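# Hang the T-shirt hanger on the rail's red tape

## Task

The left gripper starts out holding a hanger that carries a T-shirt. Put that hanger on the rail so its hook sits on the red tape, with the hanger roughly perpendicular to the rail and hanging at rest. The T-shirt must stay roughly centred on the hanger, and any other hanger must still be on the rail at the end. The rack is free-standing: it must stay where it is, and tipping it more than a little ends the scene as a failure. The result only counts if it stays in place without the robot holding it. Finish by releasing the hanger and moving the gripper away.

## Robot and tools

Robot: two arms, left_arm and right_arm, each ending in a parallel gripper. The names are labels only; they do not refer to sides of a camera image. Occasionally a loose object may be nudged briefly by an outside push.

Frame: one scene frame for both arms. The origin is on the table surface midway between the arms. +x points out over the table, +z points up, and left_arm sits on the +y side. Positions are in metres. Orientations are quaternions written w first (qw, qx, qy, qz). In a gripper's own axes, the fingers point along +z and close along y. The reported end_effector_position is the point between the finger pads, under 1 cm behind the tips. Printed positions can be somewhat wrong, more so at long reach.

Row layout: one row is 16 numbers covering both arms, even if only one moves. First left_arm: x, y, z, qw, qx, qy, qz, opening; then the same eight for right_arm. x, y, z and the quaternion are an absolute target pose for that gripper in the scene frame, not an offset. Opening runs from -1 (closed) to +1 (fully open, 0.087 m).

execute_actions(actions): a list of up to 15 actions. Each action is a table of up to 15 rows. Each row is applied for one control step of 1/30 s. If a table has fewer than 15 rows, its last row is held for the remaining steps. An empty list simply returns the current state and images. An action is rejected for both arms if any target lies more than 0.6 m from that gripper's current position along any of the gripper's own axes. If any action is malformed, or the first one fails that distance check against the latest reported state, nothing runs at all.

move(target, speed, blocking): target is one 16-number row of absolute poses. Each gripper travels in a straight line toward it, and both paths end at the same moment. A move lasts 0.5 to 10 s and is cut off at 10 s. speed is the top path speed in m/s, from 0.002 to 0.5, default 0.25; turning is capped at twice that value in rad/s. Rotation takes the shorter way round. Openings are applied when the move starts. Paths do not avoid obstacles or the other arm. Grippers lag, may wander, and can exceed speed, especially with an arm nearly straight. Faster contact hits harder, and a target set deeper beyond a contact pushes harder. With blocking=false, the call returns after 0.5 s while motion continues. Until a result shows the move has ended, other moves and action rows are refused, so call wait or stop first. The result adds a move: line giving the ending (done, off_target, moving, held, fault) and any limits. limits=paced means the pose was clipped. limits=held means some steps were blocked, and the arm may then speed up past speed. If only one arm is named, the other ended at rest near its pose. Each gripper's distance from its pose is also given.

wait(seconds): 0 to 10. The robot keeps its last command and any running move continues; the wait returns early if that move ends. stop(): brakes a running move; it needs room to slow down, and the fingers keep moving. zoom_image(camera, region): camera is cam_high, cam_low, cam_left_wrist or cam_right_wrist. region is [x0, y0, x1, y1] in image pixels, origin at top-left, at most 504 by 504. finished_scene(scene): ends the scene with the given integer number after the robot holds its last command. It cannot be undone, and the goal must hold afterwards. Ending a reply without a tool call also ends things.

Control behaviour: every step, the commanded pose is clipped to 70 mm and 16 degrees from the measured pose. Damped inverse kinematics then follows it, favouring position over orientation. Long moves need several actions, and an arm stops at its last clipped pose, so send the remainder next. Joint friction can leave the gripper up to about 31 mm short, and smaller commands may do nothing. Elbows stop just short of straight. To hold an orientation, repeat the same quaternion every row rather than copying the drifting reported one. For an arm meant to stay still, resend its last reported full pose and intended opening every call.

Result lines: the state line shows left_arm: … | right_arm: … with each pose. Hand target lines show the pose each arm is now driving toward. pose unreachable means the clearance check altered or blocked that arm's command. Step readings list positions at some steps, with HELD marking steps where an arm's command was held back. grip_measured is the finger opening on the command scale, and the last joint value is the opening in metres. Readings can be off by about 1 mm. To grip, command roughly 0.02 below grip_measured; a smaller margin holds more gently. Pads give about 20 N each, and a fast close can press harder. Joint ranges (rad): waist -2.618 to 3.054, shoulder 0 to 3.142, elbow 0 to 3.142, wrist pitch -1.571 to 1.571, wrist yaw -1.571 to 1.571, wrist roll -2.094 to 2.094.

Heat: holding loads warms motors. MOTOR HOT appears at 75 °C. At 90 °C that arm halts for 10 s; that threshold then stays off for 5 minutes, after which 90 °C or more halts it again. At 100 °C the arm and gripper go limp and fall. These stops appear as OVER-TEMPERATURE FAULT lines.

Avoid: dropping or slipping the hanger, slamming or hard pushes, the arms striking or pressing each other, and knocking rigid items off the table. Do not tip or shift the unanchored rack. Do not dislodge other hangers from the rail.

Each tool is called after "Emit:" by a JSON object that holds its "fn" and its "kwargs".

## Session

Emit:
{"fn": "execute_actions", "kwargs": {"actions": []}}

Scene clock: 0.00 s.
left_arm: end_effector_position=(+0.3421, -0.0020, +0.3984) grip_measured=-0.837 end_effector_quat_wxyz=(+0.660, +0.113, +0.736, -0.099) | right_arm: end_effector_position=(+0.3408, -0.2372, +0.3614) grip_measured=+1.000 end_effector_quat_wxyz=(+0.702, -0.071, +0.706, +0.061)
Joint positions: left_arm=[-0.974  1.648  1.794 -0.319 -0.873 -0.129  0.007] | right_arm=[-0.008  1.052  1.06  -0.014  0.012 -0.013  0.087]
Joint velocities: left_arm=[ 0.012  0.007 -0.002  0.037  0.037 -0.007 -0.   ] | right_arm=[ 0.007  0.002  0.012 -0.007  0.022  0.022  0.   ]
Hand target (left_arm): +0.342, -0.002, +0.399; +0.660, +0.112, +0.736, -0.100
Hand target (right_arm): +0.341, -0.237, +0.361; +0.702, -0.071, +0.706, +0.061

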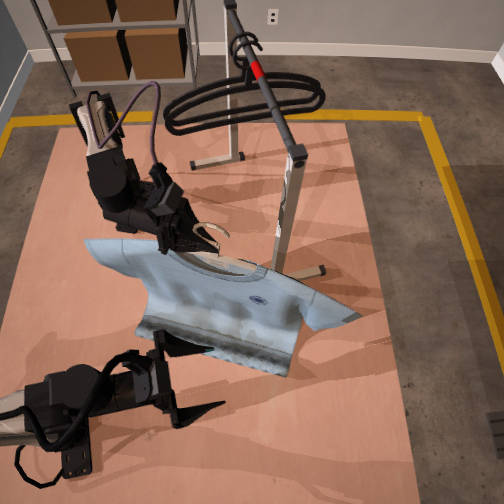

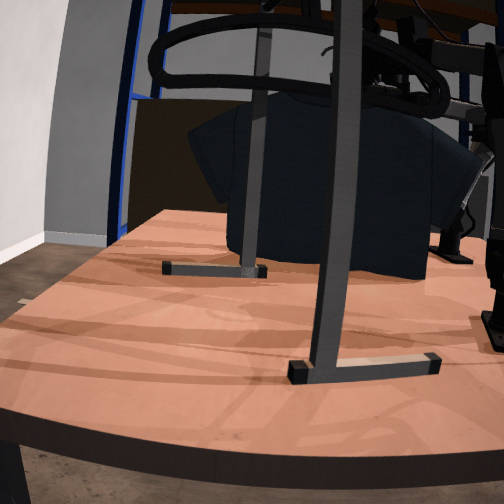

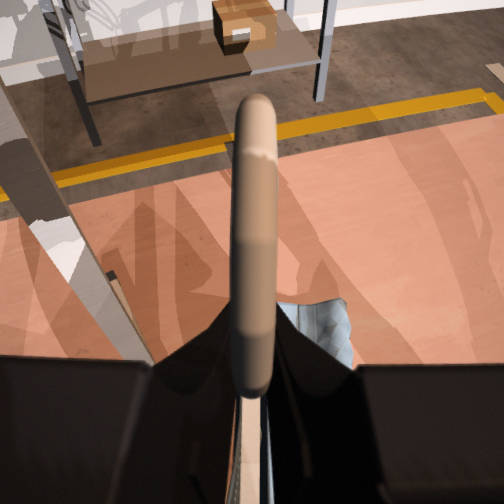

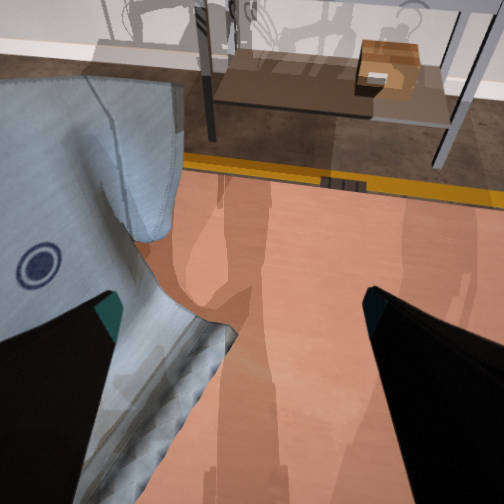

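Emit:
{"fn": "move", "kwargs": {"target": [0.2,0.1,0.46,0.666,0.091,0.736,-0.082,-1,0.3408,-0.2372,0.3614,0.702,-0.071,0.706,0.061,1], "speed": 0.15}}

Emit:
{"fn": "move", "kwargs": {"target": [0.26,0.23,0.5,0.701,-0.092,0.701,0.092,-1,0.3408,-0.2372,0.3614,0.702,-0.071,0.706,0.061,1], "speed": 0.15}}

Scene clock: 9.17 s.
left_arm: end_effector_position=(+0.2019, +0.1020, +0.4599) grip_measured=-0.837 end_effector_quat_wxyz=(+0.665, +0.092, +0.736, -0.088) | right_arm: end_effector_position=(+0.3408, -0.2372, +0.3614) grip_measured=+1.000 end_effector_quat_wxyz=(+0.702, -0.071, +0.706, +0.061)
Joint positions: left_arm=[-1.413  1.409  1.947 -0.99  -1.341 -0.448  0.007] | right_arm=[-0.008  1.052  1.06  -0.014  0.012 -0.013  0.087]
Joint velocities: left_arm=[ 0.027  0.085  0.027 -0.11   0.051 -0.022 -0.001] | right_arm=[-0.002 -0.017 -0.012  0.022 -0.066 -0.007  0.   ]
Hand target (left_arm): +0.200, +0.098, +0.460; +0.667, +0.092, +0.734, -0.082
Hand target (right_arm): +0.341, -0.237, +0.361; +0.702, -0.071, +0.706, +0.061
Off the commanded pose (left_arm): 0.003 m, 1 deg.
Off the commanded pose (right_arm): 0.000 m, 0 deg.
move: done

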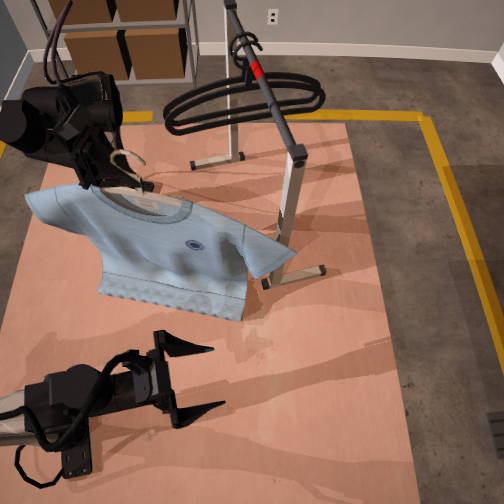

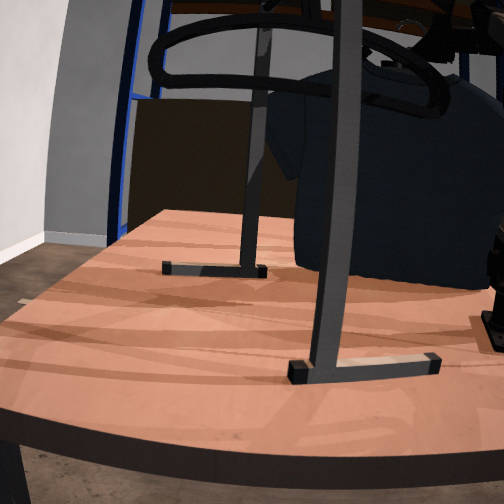

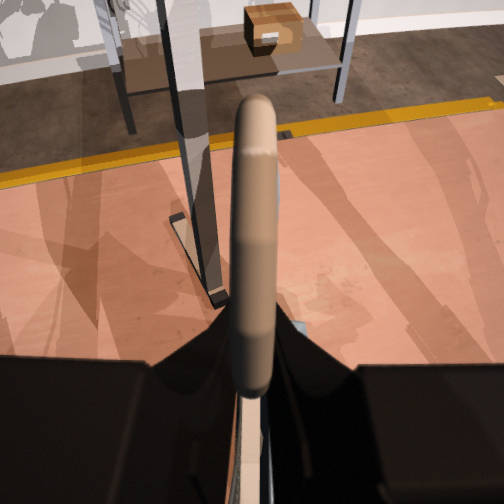

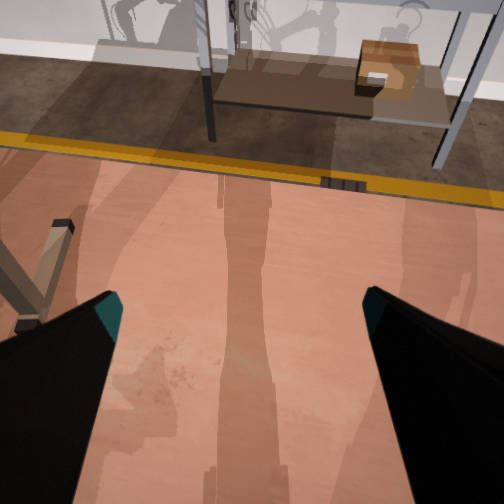

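Scene clock: 11.33 s.
left_arm: end_effector_position=(+0.2584, +0.2190, +0.4933) grip_measured=-0.837 end_effector_quat_wxyz=(+0.697, -0.062, +0.711, +0.065) | right_arm: end_effector_position=(+0.3408, -0.2372, +0.3614) grip_measured=+1.000 end_effector_quat_wxyz=(+0.702, -0.071, +0.706, +0.061)
Joint positions: left_arm=[-1.155  1.409  2.12  -1.299 -1.535 -0.582  0.007] | right_arm=[-0.008  1.052  1.06  -0.014  0.012 -0.013  0.087]
Joint velocities: left_arm=[ 0.017 -0.002  0.017 -0.007 -0.022 -0.081 -0.001] | right_arm=[ 0.007  0.002 -0.002  0.051 -0.037  0.022  0.   ]
Hand target (left_arm): +0.259, +0.231, +0.500; +0.701, -0.076, +0.705, +0.074
Hand target (right_arm): +0.341, -0.237, +0.361; +0.702, -0.071, +0.706, +0.061
Off the commanded pose (left_arm): 0.013 m, 5 deg.
Off the commanded pose (right_arm): 0.000 m, 0 deg.
joint sent to its limit (left arm) — the command would take joint 5 (wrist yaw) past its lower limit, so that joint was sent only as far as its limit.
move: off_target (left_arm)

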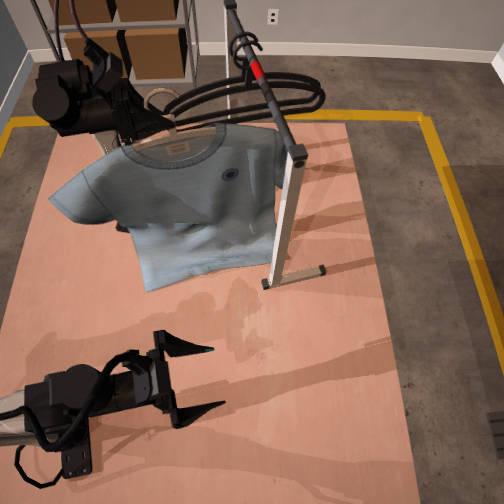

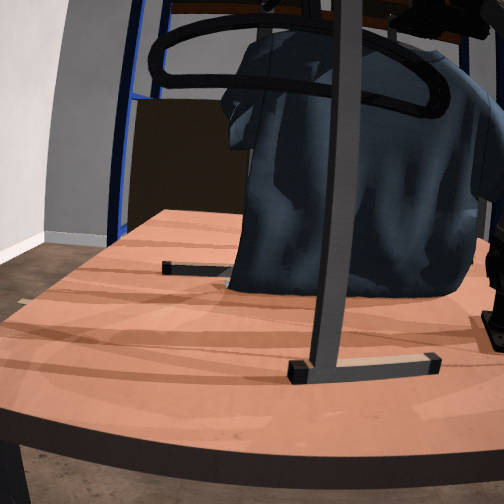

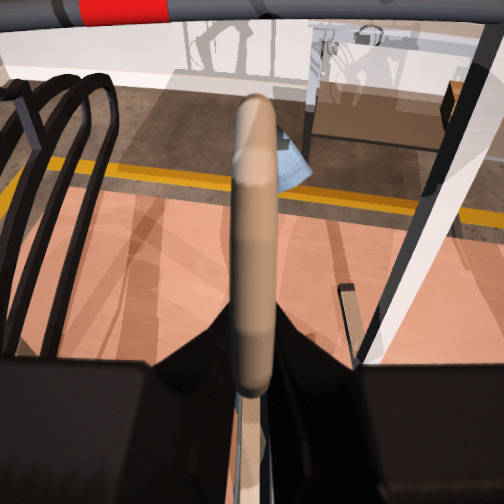

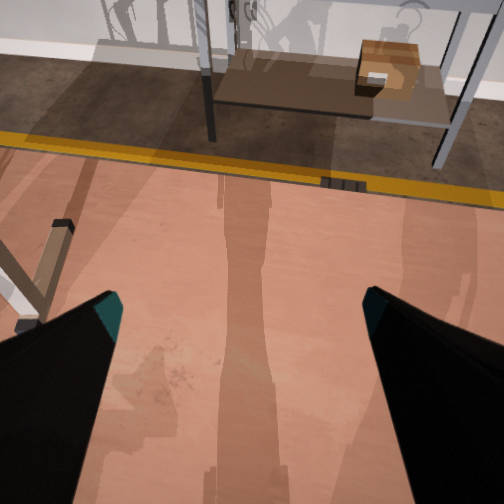

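Emit:
{"fn": "move", "kwargs": {"target": [0.32,0.31,0.555,0.703,-0.074,0.703,0.074,-1,0.3408,-0.2372,0.3614,0.702,-0.071,0.706,0.061,1], "speed": 0.12}}

Emit:
{"fn": "zoom_image", "kwargs": {"camera": "cam_high", "region": [150,0,310,120]}}

Scene clock: 18.13 s.
left_arm: end_effector_position=(+0.3216, +0.3031, +0.5458) grip_measured=-0.837 end_effector_quat_wxyz=(+0.691, -0.061, +0.715, +0.085) | right_arm: end_effector_position=(+0.3408, -0.2372, +0.3614) grip_measured=+1.000 end_effector_quat_wxyz=(+0.702, -0.071, +0.706, +0.061)
Joint positions: left_arm=[-0.579  1.343  2.214 -0.925 -0.993 -0.009  0.007] | right_arm=[-0.008  1.052  1.06  -0.014  0.012 -0.013  0.087]
Joint velocities: left_arm=[ 0.007 -0.007 -0.007  0.022  0.037 -0.022 -0.   ] | right_arm=[-0.007 -0.002 -0.007 -0.022  0.022  0.007  0.   ]
Hand target (left_arm): +0.318, +0.310, +0.555; +0.703, -0.074, +0.703, +0.073
Hand target (right_arm): +0.341, -0.237, +0.361; +0.702, -0.071, +0.706, +0.061
Off the commanded pose (left_arm): 0.012 m, 3 deg.
Off the commanded pose (right_arm): 0.000 m, 0 deg.
move: off_target (left_arm)

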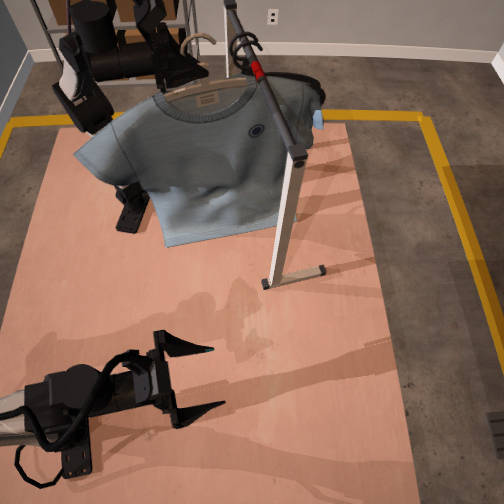

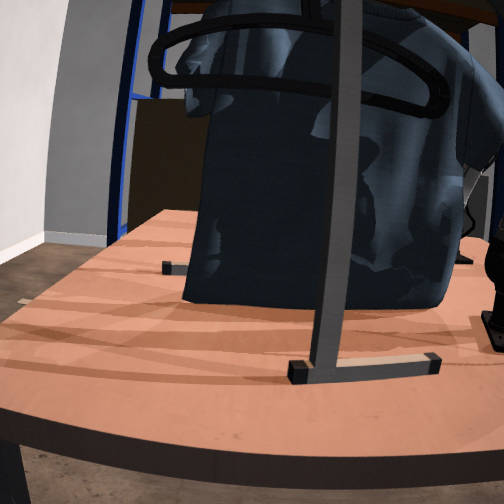

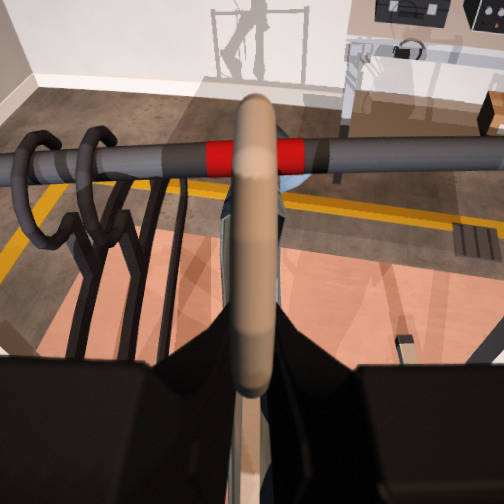

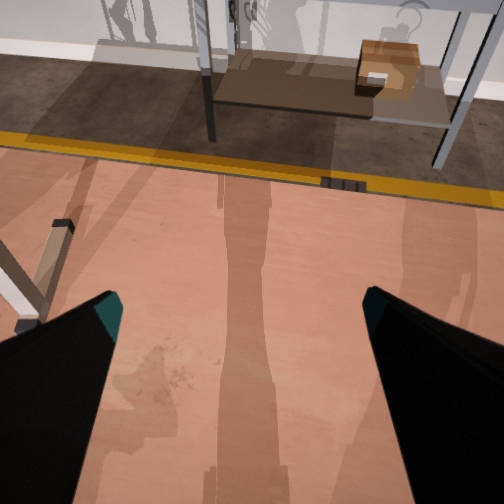

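Region (150, 0, 310, 120) of cam_high's 504x504 image, scaled by 3.150, with more detail than that image has; it fills the top 378 rows of this view, and the rest is white.

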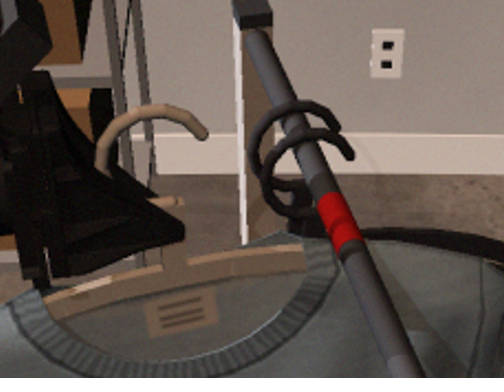

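Emit:
{"fn": "move", "kwargs": {"target": [0.32,0.304,0.515,0.703,-0.074,0.703,0.074,-1,0.3408,-0.2372,0.3614,0.702,-0.071,0.706,0.061,1], "speed": 0.08}}

Emit:
{"fn": "move", "kwargs": {"target": [0.385,0.318,0.515,0.703,-0.074,0.703,0.074,-1,0.3408,-0.2372,0.3614,0.702,-0.071,0.706,0.061,1], "speed": 0.08}}

Emit:
{"fn": "zoom_image", "kwargs": {"camera": "cam_high", "region": [150,0,310,120]}}

Scene clock: 27.53 s.
left_arm: end_effector_position=(+0.3248, +0.2997, +0.5061) grip_measured=-0.837 end_effector_quat_wxyz=(+0.691, -0.062, +0.715, +0.085) | right_arm: end_effector_position=(+0.3408, -0.2372, +0.3614) grip_measured=+1.000 end_effector_quat_wxyz=(+0.702, -0.071, +0.706, +0.061)
Joint positions: left_arm=[-0.579  1.189  1.855 -0.723 -0.992 -0.011  0.007] | right_arm=[-0.008  1.052  1.06  -0.014  0.012 -0.013  0.087]
Joint velocities: left_arm=[-0.002 -0.012  0.017 -0.022  0.066  0.022  0.   ] | right_arm=[ 0.002 -0.002 -0.007  0.022 -0.007 -0.022  0.   ]
Hand target (left_arm): +0.320, +0.304, +0.514; +0.703, -0.074, +0.704, +0.074
Hand target (right_arm): +0.341, -0.237, +0.361; +0.702, -0.071, +0.706, +0.061
Off the commanded pose (left_arm): 0.011 m, 3 deg.
Off the commanded pose (right_arm): 0.000 m, 0 deg.
move: off_target (left_arm)

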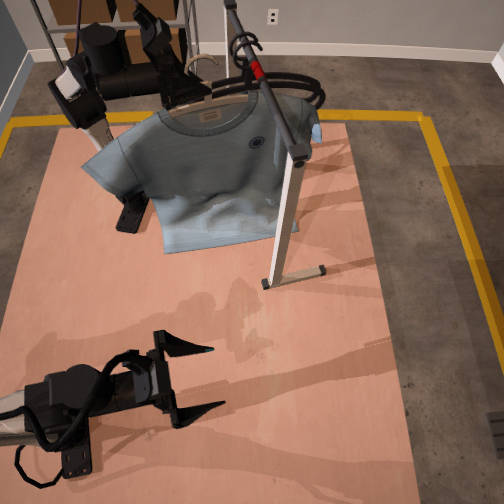

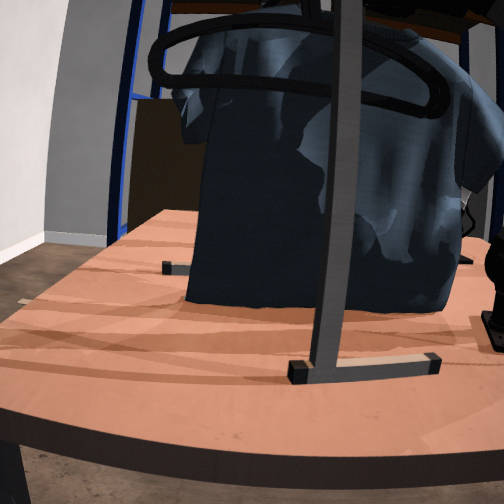

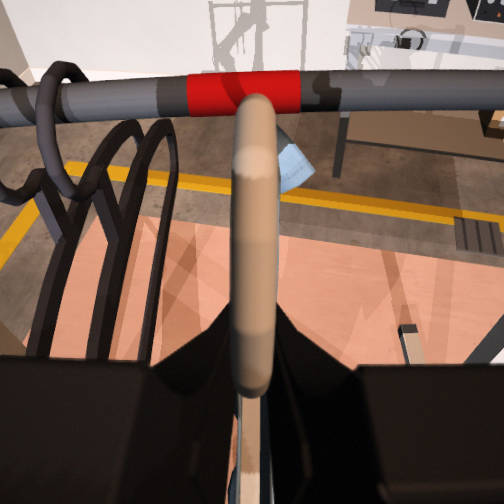

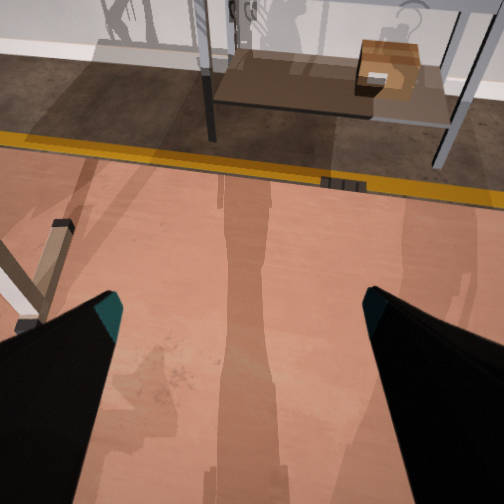

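Scene clock: 28.83 s.
left_arm: end_effector_position=(+0.3787, +0.3186, +0.5017) grip_measured=-0.837 end_effector_quat_wxyz=(+0.688, -0.065, +0.718, +0.083) | right_arm: end_effector_position=(+0.3408, -0.2372, +0.3614) grip_measured=+1.000 end_effector_quat_wxyz=(+0.702, -0.071, +0.706, +0.061)
Joint positions: left_arm=[-0.293  1.27   1.873 -0.655 -0.71  -0.004  0.007] | right_arm=[-0.008  1.052  1.06  -0.014  0.012 -0.013  0.087]
Joint velocities: left_arm=[-0.007 -0.002  0.012  0.066 -0.007  0.007  0.   ] | right_arm=[ 0.002 -0.027 -0.007  0.066  0.007 -0.007  0.   ]
Hand target (left_arm): +0.384, +0.318, +0.515; +0.703, -0.074, +0.703, +0.074
Hand target (right_arm): +0.341, -0.237, +0.361; +0.702, -0.071, +0.706, +0.061
Off the commanded pose (left_arm): 0.015 m, 3 deg.
Off the commanded pose (right_arm): 0.000 m, 0 deg.
move: off_target (left_arm)

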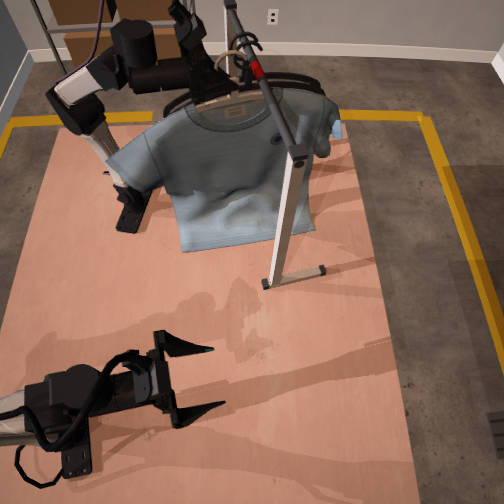

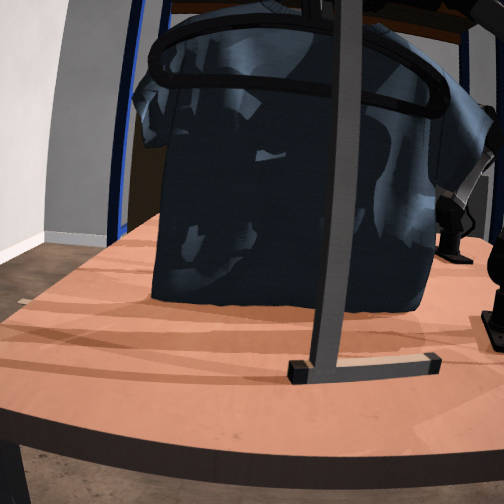

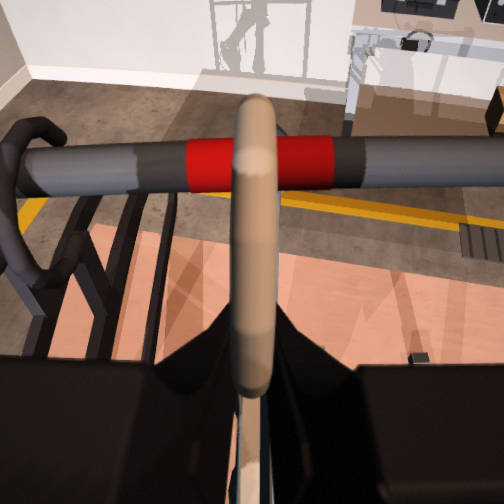

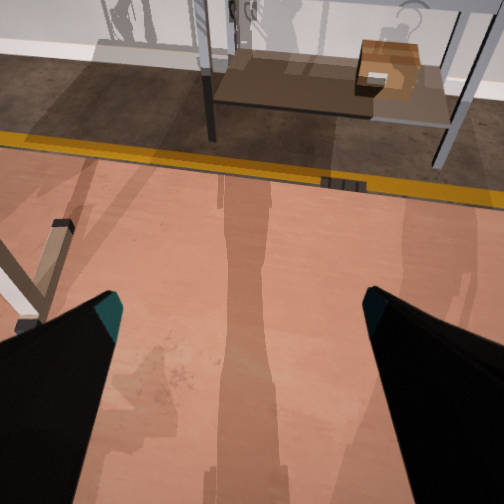

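Region (150, 0, 310, 120) of cam_high's 504x504 image, scaled by 3.150, with more detail than that image has; it fills the top 378 rows of this view, and the rest is white.

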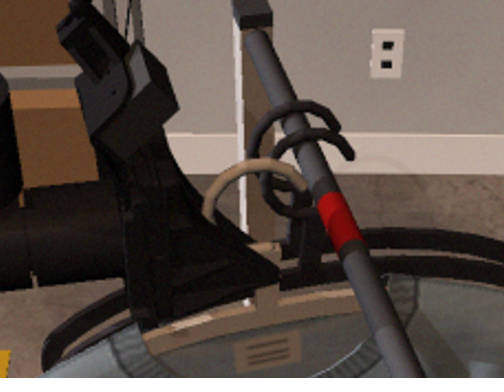

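Emit:
{"fn": "move", "kwargs": {"target": [0.43,0.328,0.524,0.703,-0.074,0.703,0.074,-1,0.3408,-0.2372,0.3614,0.702,-0.071,0.706,0.061,1], "speed": 0.05}}

Emit:
{"fn": "zoom_image", "kwargs": {"camera": "cam_high", "region": [150,0,310,120]}}

Scene clock: 35.87 s.
left_arm: end_effector_position=(+0.4244, +0.3274, +0.4995) grip_measured=-0.837 end_effector_quat_wxyz=(+0.674, -0.062, +0.731, +0.088) | right_arm: end_effector_position=(+0.3408, -0.2372, +0.3614) grip_measured=+1.000 end_effector_quat_wxyz=(+0.702, -0.071, +0.706, +0.061)
Joint positions: left_arm=[-0.158  1.419  2.012 -0.684 -0.576 -0.004  0.007] | right_arm=[-0.008  1.052  1.06  -0.014  0.012 -0.013  0.087]
Joint velocities: left_arm=[-0.007 -0.002  0.007 -0.022  0.037 -0.066 -0.001] | right_arm=[ 0.012  0.012 -0.007  0.007 -0.051  0.095  0.   ]
Hand target (left_arm): +0.428, +0.329, +0.524; +0.703, -0.074, +0.703, +0.074
Hand target (right_arm): +0.341, -0.237, +0.361; +0.702, -0.071, +0.706, +0.061
Off the commanded pose (left_arm): 0.025 m, 5 deg.
Off the commanded pose (right_arm): 0.000 m, 0 deg.
move: off_target (left_arm)

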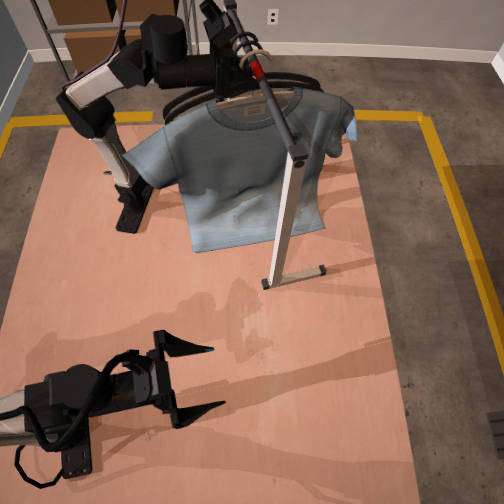

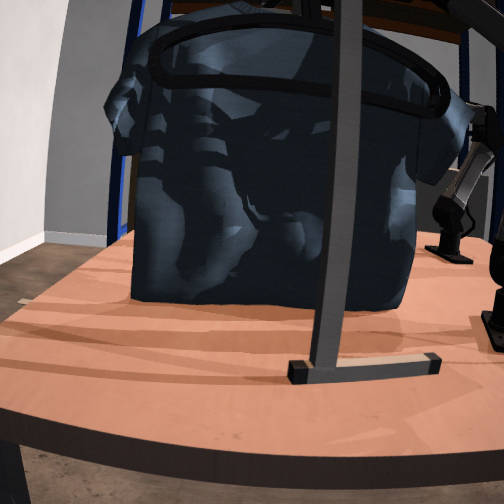

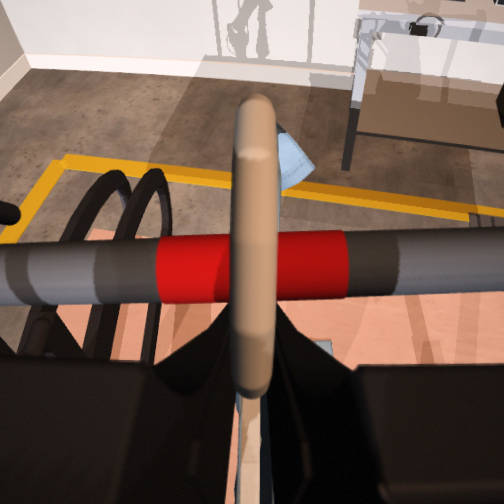

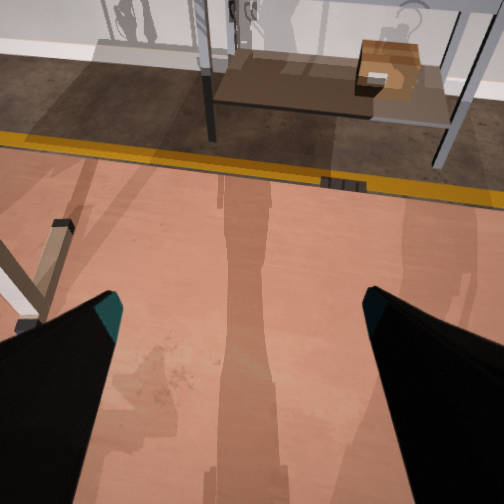

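Region (150, 0, 310, 120) of cam_high's 504x504 image, scaled by 3.150, with more detail than that image has; it fills the top 378 rows of this view, and the rest is white.

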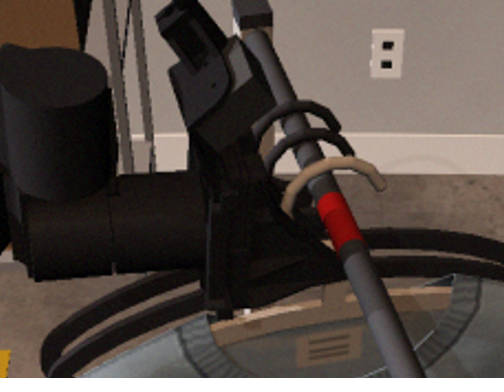

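Emit:
{"fn": "move", "kwargs": {"target": [0.424,0.327,0.484,0.703,-0.074,0.703,0.074,-1,0.3408,-0.2372,0.3614,0.702,-0.071,0.706,0.061,1], "speed": 0.05}}

Emit:
{"fn": "move", "kwargs": {"target": [0.424,0.327,0.484,0.703,-0.074,0.703,0.074,-0.4,0.3408,-0.2372,0.3614,0.702,-0.071,0.706,0.061,1]}}

Emit:
{"fn": "move", "kwargs": {"target": [0.3,0.3,0.52,0.703,-0.074,0.703,0.074,-0.4,0.3408,-0.2372,0.3614,0.702,-0.071,0.706,0.061,1], "speed": 0.1}}

Emit:
{"fn": "wait", "kwargs": {"seconds": 4}}

Scene clock: 42.80 s.
left_arm: end_effector_position=(+0.4291, +0.3255, +0.4695) grip_measured=-0.837 end_effector_quat_wxyz=(+0.684, -0.066, +0.722, +0.083) | right_arm: end_effector_position=(+0.3408, -0.2372, +0.3614) grip_measured=+1.000 end_effector_quat_wxyz=(+0.702, -0.071, +0.706, +0.061)
Joint positions: left_arm=[-0.158  1.319  1.741 -0.483 -0.576 -0.004  0.007] | right_arm=[-0.008  1.052  1.06  -0.014  0.012 -0.013  0.087]
Joint velocities: left_arm=[ 0.007 -0.002  0.012 -0.037  0.007 -0.037 -0.   ] | right_arm=[-0.002  0.017  0.017 -0.066 -0.007  0.081  0.   ]
Hand target (left_arm): +0.424, +0.327, +0.484; +0.703, -0.074, +0.704, +0.074
Hand target (right_arm): +0.341, -0.237, +0.361; +0.702, -0.071, +0.706, +0.061
Off the commanded pose (left_arm): 0.015 m, 3 deg.
Off the commanded pose (right_arm): 0.000 m, 0 deg.
move: off_target (left_arm)

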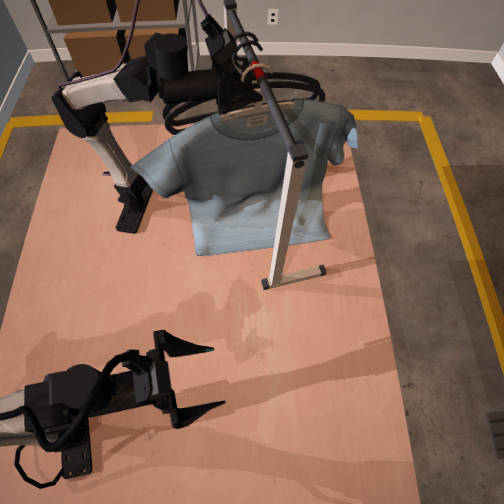

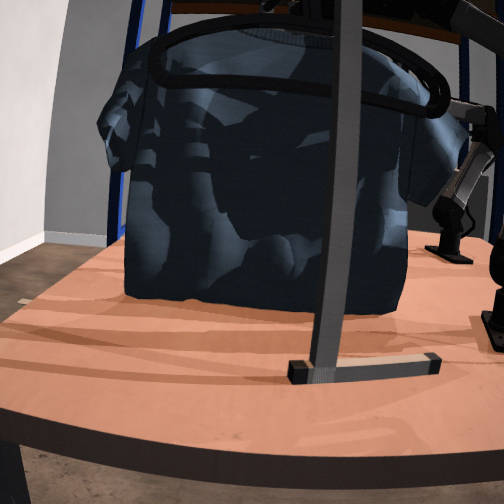

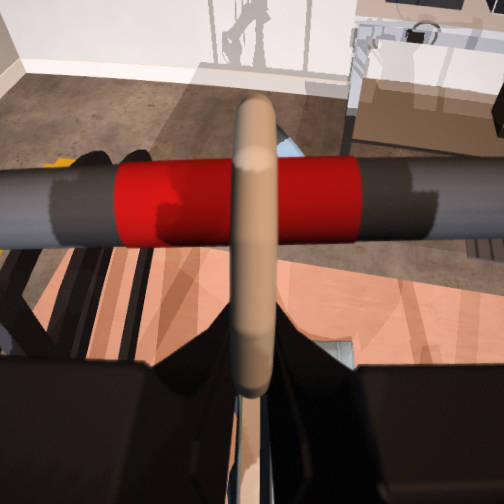

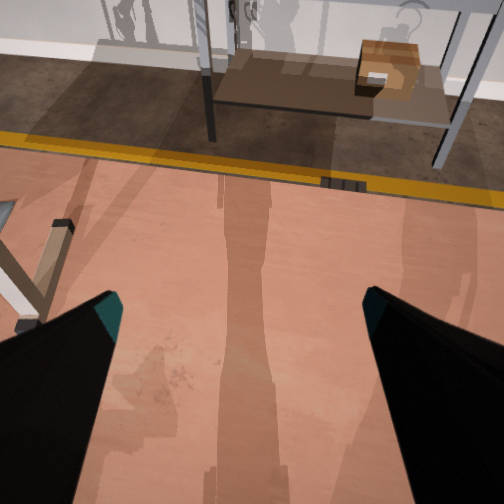

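Scene clock: 43.53 s.
left_arm: end_effector_position=(+0.4307, +0.3249, +0.4768) grip_measured=-0.400 end_effector_quat_wxyz=(+0.695, -0.072, +0.711, +0.077) | right_arm: end_effector_position=(+0.3408, -0.2372, +0.3614) grip_measured=+1.000 end_effector_quat_wxyz=(+0.702, -0.071, +0.706, +0.061)
Joint positions: left_arm=[-0.158  1.319  1.741 -0.449 -0.576 -0.004  0.026] | right_arm=[-0.008  1.052  1.06  -0.014  0.012 -0.013  0.087]
Joint velocities: left_arm=[-0.007 -0.002 -0.007  0.007 -0.007 -0.022 -0.   ] | right_arm=[-0.002 -0.002  0.007 -0.066 -0.081 -0.022  0.   ]
Hand target (left_arm): +0.424, +0.327, +0.484; +0.703, -0.074, +0.703, +0.074
Hand target (right_arm): +0.341, -0.237, +0.361; +0.702, -0.071, +0.706, +0.061
Off the commanded pose (left_arm): 0.010 m, 1 deg.
Off the commanded pose (right_arm): 0.000 m, 0 deg.
move: done

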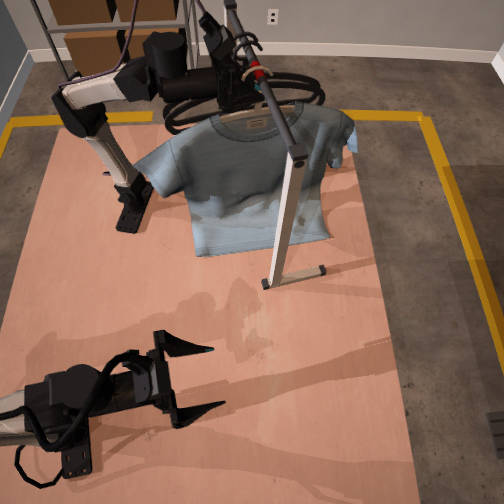

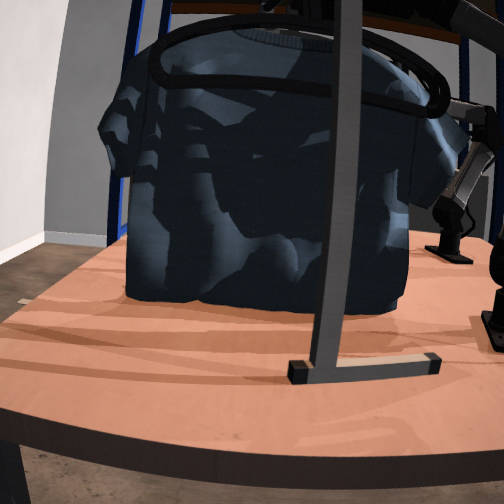

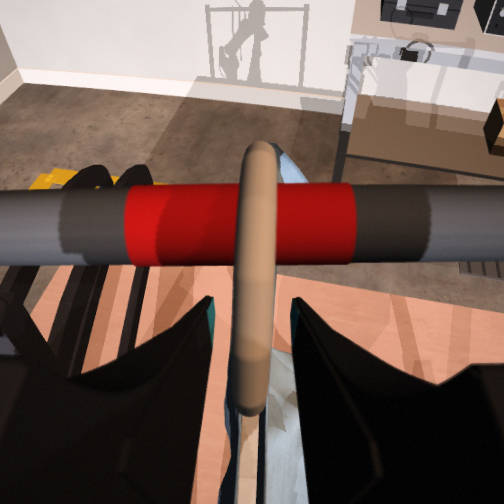

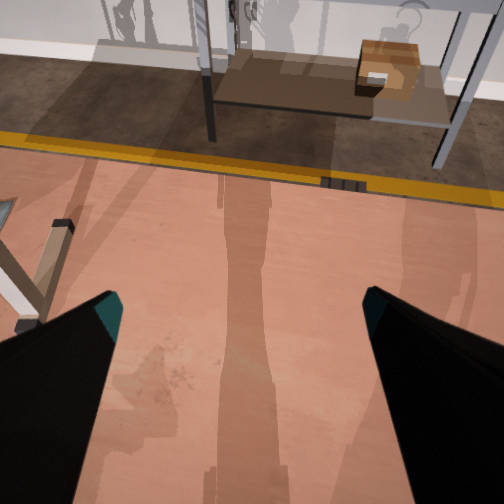

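Scene clock: 45.57 s.
left_arm: end_effector_position=(+0.3091, +0.2923, +0.5160) grip_measured=-0.400 end_effector_quat_wxyz=(+0.703, -0.071, +0.703, +0.075) | right_arm: end_effector_position=(+0.3408, -0.2372, +0.3614) grip_measured=+1.000 end_effector_quat_wxyz=(+0.702, -0.071, +0.706, +0.061)
Joint positions: left_arm=[-0.695  1.172  1.852 -0.679 -1.11   0.007  0.026] | right_arm=[-0.008  1.052  1.06  -0.014  0.012 -0.013  0.087]
Joint velocities: left_arm=[-0.012 -0.007  0.002 -0.139 -0.081 -0.022  0.   ] | right_arm=[-0.007  0.007 -0.007  0.007  0.022 -0.007  0.   ]
Hand target (left_arm): +0.302, +0.299, +0.520; +0.704, -0.073, +0.702, +0.075
Hand target (right_arm): +0.341, -0.237, +0.361; +0.702, -0.071, +0.706, +0.061
Off the commanded pose (left_arm): 0.013 m, 0 deg.
Off the commanded pose (right_arm): 0.000 m, 0 deg.
move: off_target (left_arm)

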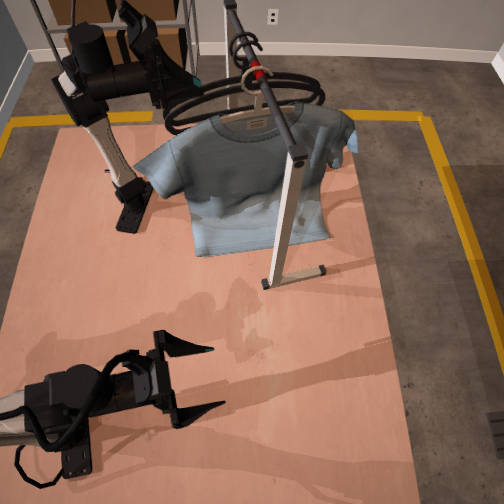

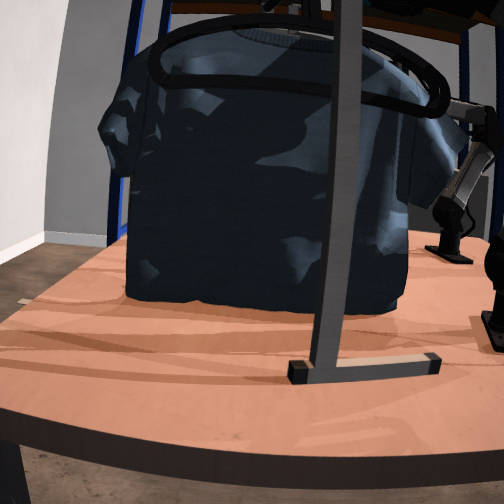

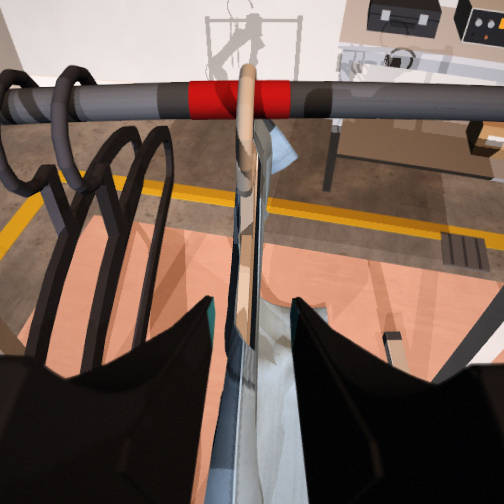

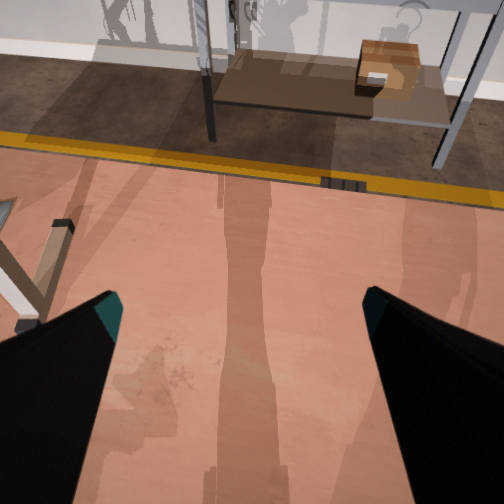

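Scene clock: 49.57 s.
left_arm: end_effector_position=(+0.3090, +0.2928, +0.5158) grip_measured=-0.400 end_effector_quat_wxyz=(+0.703, -0.072, +0.704, +0.077) | right_arm: end_effector_position=(+0.3408, -0.2372, +0.3614) grip_measured=+1.000 end_effector_quat_wxyz=(+0.702, -0.071, +0.706, +0.061)
Joint positions: left_arm=[-0.695  1.172  1.852 -0.681 -1.112  0.007  0.026] | right_arm=[-0.008  1.052  1.06  -0.014  0.012 -0.013  0.087]
Joint velocities: left_arm=[-0.007  0.002  0.012  0.125 -0.095 -0.037 -0.   ] | right_arm=[-0.007  0.007 -0.002 -0.007 -0.022  0.037  0.   ]
Hand target (left_arm): +0.302, +0.299, +0.520; +0.704, -0.073, +0.702, +0.075
Hand target (right_arm): +0.341, -0.237, +0.361; +0.702, -0.071, +0.706, +0.061
Off the commanded pose (left_arm): 0.012 m, 0 deg.
Off the commanded pose (right_arm): 0.000 m, 0 deg.
wait: 4.00 s; at rest by 0.17 s

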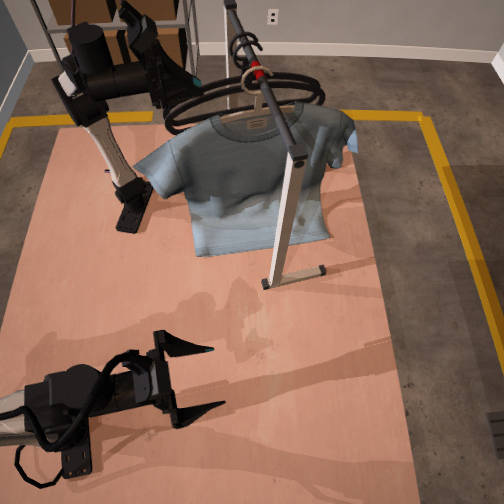

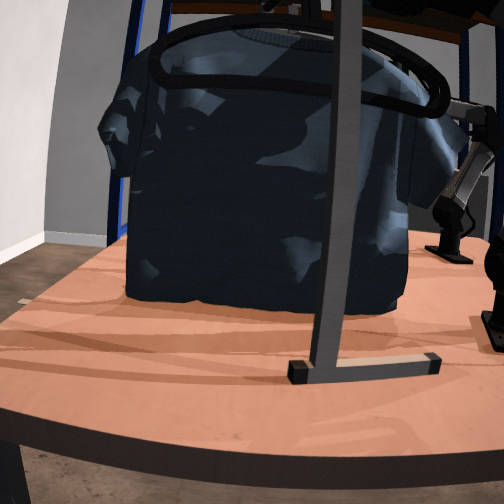

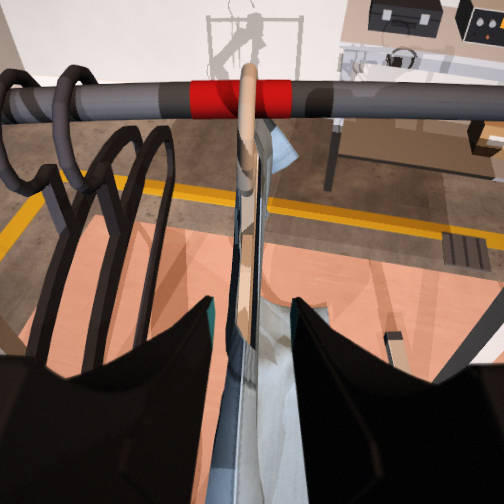

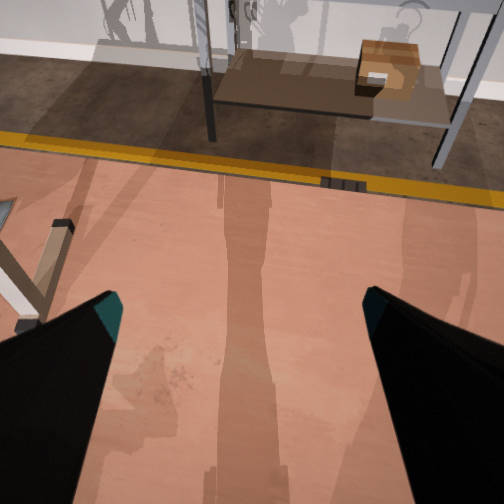

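Emit:
{"fn": "finished_scene", "kwargs": {"scene": 2}}

The scene is finished: the task was done.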